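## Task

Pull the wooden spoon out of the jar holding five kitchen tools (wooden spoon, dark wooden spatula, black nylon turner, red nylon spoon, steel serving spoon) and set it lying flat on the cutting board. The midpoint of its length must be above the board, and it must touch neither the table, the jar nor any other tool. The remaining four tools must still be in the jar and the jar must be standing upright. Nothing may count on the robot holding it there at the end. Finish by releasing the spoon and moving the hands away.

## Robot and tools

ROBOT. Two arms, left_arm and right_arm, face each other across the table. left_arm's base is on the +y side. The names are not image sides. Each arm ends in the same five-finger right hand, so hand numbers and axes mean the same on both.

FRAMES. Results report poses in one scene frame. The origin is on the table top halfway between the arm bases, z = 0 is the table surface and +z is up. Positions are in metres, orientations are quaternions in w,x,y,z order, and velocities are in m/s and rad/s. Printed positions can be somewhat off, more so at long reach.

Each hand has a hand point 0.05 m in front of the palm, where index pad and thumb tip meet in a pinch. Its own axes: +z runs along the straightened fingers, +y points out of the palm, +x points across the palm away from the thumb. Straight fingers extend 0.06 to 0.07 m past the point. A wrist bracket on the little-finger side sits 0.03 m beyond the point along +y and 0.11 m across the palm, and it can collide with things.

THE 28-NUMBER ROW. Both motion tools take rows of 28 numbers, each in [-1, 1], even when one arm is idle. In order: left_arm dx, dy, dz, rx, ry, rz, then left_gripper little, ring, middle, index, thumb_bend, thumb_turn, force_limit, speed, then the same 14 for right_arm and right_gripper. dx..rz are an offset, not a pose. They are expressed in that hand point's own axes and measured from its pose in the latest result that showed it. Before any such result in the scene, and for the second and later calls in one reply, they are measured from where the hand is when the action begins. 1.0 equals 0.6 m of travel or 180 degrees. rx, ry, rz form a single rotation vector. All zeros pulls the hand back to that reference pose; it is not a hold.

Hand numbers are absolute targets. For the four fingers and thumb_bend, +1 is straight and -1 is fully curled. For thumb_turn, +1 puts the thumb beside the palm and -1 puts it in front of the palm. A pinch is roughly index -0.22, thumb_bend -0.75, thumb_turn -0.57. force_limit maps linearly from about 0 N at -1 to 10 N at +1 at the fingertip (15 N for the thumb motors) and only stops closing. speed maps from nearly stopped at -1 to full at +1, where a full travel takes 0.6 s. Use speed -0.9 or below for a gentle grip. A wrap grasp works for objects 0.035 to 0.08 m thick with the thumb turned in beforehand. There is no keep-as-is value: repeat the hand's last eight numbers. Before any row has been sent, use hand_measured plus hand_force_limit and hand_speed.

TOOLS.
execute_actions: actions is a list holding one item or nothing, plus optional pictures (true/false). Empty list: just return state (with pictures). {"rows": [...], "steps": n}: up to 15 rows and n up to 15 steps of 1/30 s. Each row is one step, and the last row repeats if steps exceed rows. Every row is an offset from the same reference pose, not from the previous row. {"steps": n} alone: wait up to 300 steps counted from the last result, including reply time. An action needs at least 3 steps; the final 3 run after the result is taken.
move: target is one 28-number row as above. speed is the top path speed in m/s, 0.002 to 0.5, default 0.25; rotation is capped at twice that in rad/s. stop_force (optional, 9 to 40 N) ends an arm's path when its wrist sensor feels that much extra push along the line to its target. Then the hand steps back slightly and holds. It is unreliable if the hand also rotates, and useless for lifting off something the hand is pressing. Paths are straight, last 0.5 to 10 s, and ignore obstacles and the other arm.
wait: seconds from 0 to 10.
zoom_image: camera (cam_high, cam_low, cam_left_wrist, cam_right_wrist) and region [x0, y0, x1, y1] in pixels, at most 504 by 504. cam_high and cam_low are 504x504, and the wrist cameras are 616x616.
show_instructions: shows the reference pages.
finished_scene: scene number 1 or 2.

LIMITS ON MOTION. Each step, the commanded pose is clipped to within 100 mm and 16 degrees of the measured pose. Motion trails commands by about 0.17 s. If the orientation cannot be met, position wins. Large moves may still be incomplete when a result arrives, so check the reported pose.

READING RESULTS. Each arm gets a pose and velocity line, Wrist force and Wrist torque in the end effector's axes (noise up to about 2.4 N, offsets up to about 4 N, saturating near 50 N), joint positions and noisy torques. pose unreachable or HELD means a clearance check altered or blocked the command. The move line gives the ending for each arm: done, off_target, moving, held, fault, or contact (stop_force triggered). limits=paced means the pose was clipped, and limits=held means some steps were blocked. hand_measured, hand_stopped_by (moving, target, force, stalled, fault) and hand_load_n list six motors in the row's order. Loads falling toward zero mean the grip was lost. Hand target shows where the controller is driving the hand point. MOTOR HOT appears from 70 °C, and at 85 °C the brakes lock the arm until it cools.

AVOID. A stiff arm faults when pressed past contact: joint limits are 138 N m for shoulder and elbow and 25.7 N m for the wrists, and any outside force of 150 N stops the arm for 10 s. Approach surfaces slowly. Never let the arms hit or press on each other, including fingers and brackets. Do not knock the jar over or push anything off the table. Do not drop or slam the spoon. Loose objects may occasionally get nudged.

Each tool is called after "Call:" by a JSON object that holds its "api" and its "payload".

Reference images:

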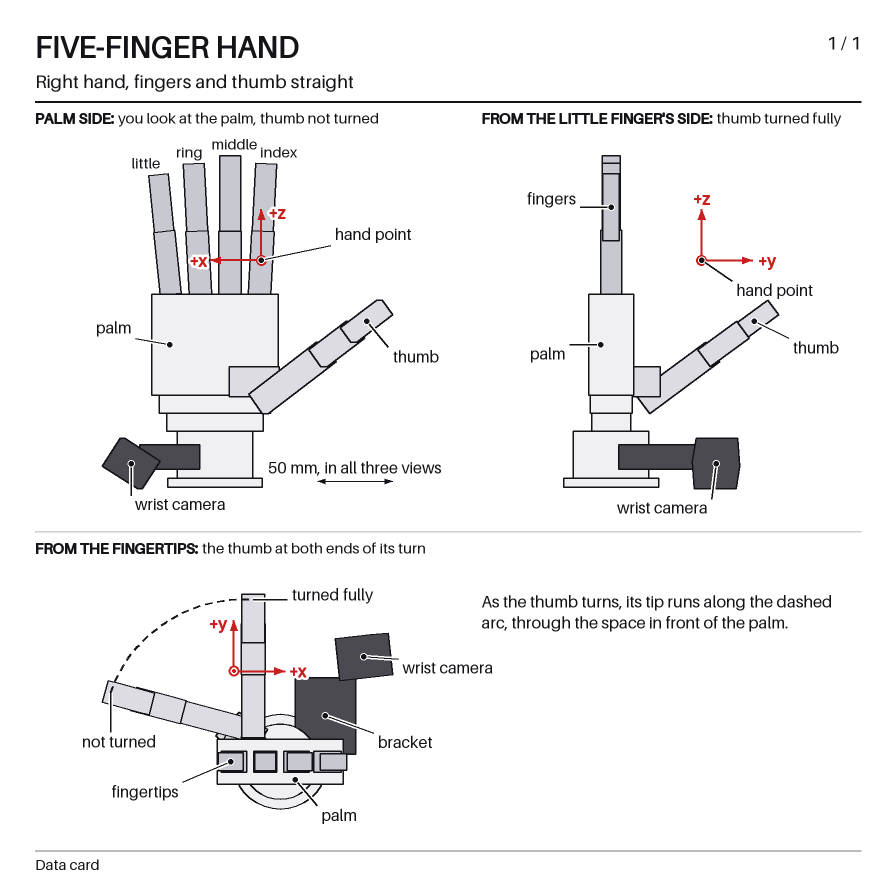

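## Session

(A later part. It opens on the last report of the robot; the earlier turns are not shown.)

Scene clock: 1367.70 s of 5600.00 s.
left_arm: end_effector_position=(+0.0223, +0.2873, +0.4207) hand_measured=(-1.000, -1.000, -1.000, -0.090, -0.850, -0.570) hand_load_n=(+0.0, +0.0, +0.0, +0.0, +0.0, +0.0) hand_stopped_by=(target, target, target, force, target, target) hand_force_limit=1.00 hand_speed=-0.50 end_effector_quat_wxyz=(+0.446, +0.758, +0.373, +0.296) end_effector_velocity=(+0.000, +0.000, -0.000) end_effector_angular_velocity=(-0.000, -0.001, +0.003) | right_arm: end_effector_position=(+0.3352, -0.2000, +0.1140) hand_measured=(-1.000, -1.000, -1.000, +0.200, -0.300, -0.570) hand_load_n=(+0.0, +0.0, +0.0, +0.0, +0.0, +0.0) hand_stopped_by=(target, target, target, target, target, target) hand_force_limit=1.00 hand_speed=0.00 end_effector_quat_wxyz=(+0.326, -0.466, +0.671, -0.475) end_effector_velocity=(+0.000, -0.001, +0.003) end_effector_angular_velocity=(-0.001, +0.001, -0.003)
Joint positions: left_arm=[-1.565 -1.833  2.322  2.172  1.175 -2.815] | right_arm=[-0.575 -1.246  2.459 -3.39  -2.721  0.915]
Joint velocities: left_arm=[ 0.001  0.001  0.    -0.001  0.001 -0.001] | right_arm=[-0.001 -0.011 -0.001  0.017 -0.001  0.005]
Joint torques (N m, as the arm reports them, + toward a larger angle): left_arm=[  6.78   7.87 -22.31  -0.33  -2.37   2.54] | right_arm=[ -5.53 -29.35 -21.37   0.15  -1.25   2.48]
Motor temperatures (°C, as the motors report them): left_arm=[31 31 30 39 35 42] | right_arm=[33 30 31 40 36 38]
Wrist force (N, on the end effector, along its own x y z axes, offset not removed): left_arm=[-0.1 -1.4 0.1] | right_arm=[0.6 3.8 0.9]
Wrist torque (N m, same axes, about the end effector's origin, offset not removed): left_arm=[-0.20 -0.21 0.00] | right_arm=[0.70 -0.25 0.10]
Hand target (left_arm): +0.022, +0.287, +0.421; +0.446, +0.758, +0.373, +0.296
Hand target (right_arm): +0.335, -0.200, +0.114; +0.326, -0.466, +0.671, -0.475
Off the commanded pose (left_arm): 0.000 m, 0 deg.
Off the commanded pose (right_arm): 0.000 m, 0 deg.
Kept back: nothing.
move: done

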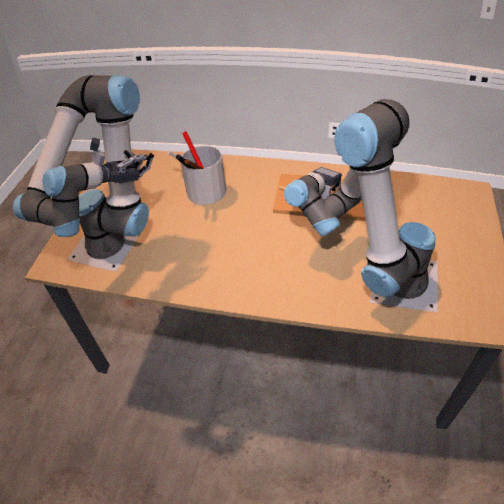

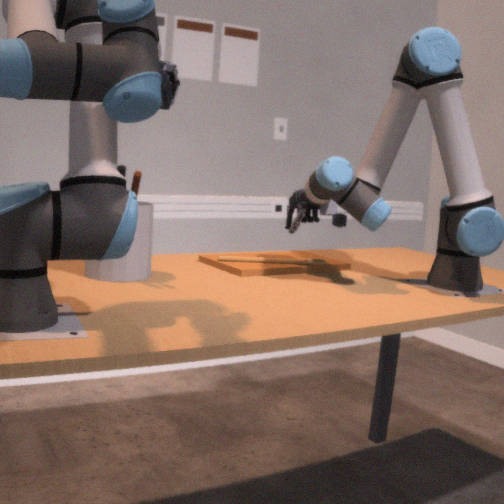

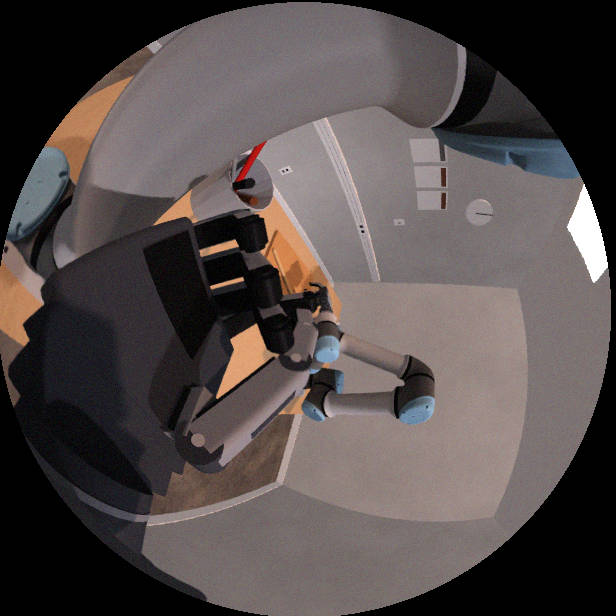

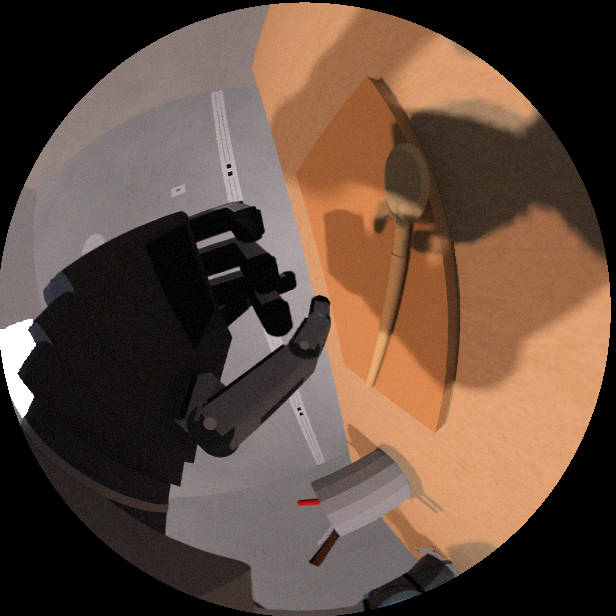

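Spoon lies on the board. Retreat a bit along -z_h.

Call:
{"api": "move", "payload": {"target": [0,0,0,0,0,0,-1,-1,-1,-0.85,-0.85,-0.57,1,-0.5, 0,-0.1,-0.25,0,0,0,-1,-1,-1,0.2,-0.3,-0.57,1,0.0], "speed": 0.15}}

Call:
{"api": "finished_scene", "payload": {"scene": 1}}

Scene clock: 1370.07 s of 5600.00 s.
left_arm: end_effector_position=(+0.0223, +0.2873, +0.4207) hand_measured=(-1.000, -1.000, -1.000, -0.090, -0.850, -0.570) hand_load_n=(+0.0, +0.0, +0.0, +0.0, +0.0, +0.0) hand_stopped_by=(target, target, target, force, target, target) hand_force_limit=1.00 hand_speed=-0.50 end_effector_quat_wxyz=(+0.446, +0.758, +0.373, +0.296) end_effector_velocity=(-0.001, +0.000, +0.000) end_effector_angular_velocity=(-0.000, -0.002, -0.000) | right_arm: end_effector_position=(+0.2221, -0.1568, +0.2204) hand_measured=(-1.000, -1.000, -1.000, +0.200, -0.300, -0.570) hand_load_n=(+0.0, +0.0, +0.0, +0.0, +0.0, +0.0) hand_stopped_by=(target, target, target, target, target, target) hand_force_limit=1.00 hand_speed=0.00 end_effector_quat_wxyz=(+0.326, -0.467, +0.671, -0.474) end_effector_velocity=(+0.000, +0.000, -0.000) end_effector_angular_velocity=(-0.007, -0.003, -0.021)
Joint positions: left_arm=[-1.565 -1.833  2.322  2.172  1.175 -2.815] | right_arm=[-0.249 -1.676  2.222 -1.913 -2.791  1.782]
Joint velocities: left_arm=[-0.001  0.002 -0.     0.     0.     0.   ] | right_arm=[ 0.002  0.011 -0.025  0.087 -0.     0.07 ]
Joint torques (N m, as the arm reports them, + toward a larger angle): left_arm=[  6.54   8.08 -22.08  -0.35  -2.39   2.44] | right_arm=[ 12.81  -3.11 -31.36   0.42   0.23   3.17]
Motor temperatures (°C, as the motors report them): left_arm=[31 31 30 39 35 42] | right_arm=[33 30 31 40 36 38]
Wrist force (N, on the end effector, along its own x y z axes, offset not removed): left_arm=[0.1 -0.4 0.7] | right_arm=[3.3 1.6 2.0]
Wrist torque (N m, same axes, about the end effector's origin, offset not removed): left_arm=[0.01 -0.19 0.08] | right_arm=[0.28 -0.78 0.24]
Hand target (left_arm): +0.022, +0.287, +0.421; +0.446, +0.758, +0.373, +0.296
Hand target (right_arm): +0.222, -0.157, +0.220; +0.326, -0.466, +0.671, -0.475
Off the commanded pose (left_arm): 0.000 m, 0 deg.
Off the commanded pose (right_arm): 0.000 m, 0 deg.
Kept back: nothing.
move: done

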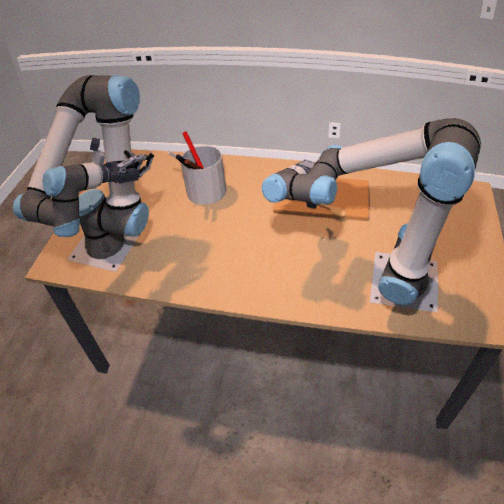

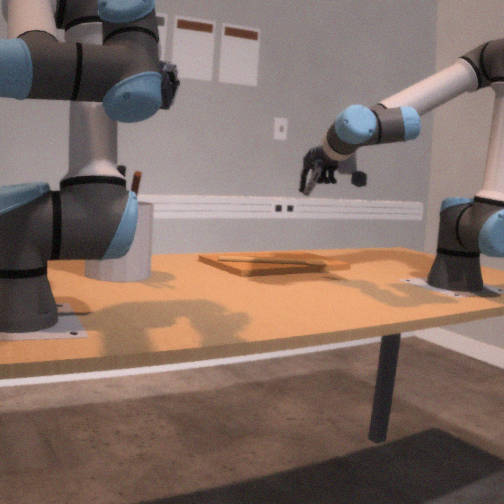

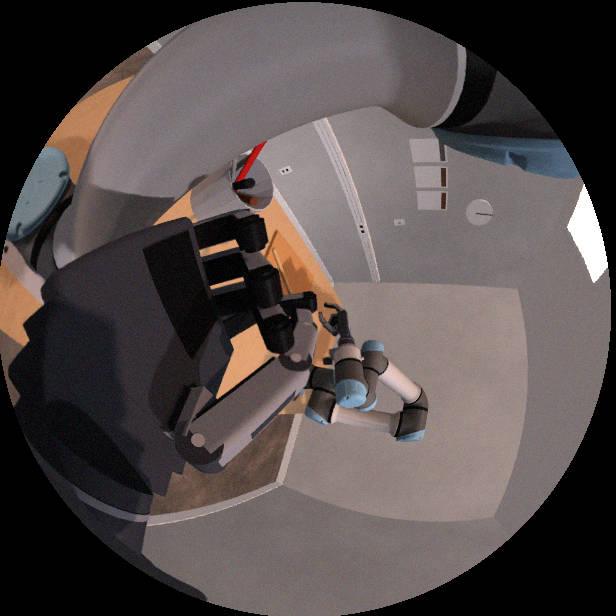

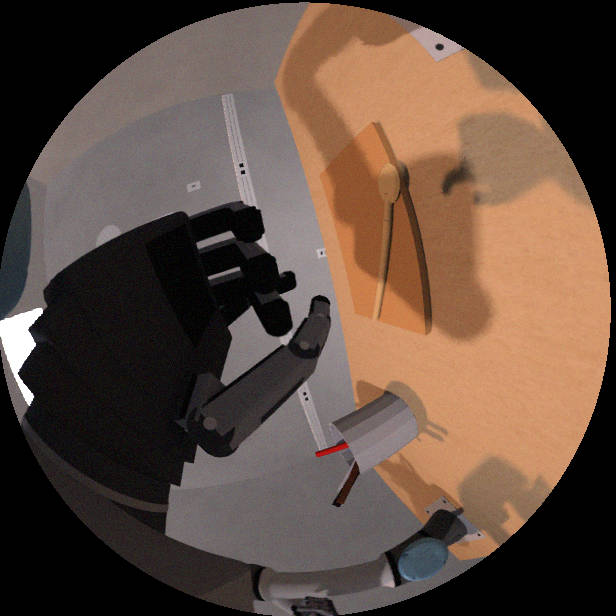

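The scene is finished: the task was done.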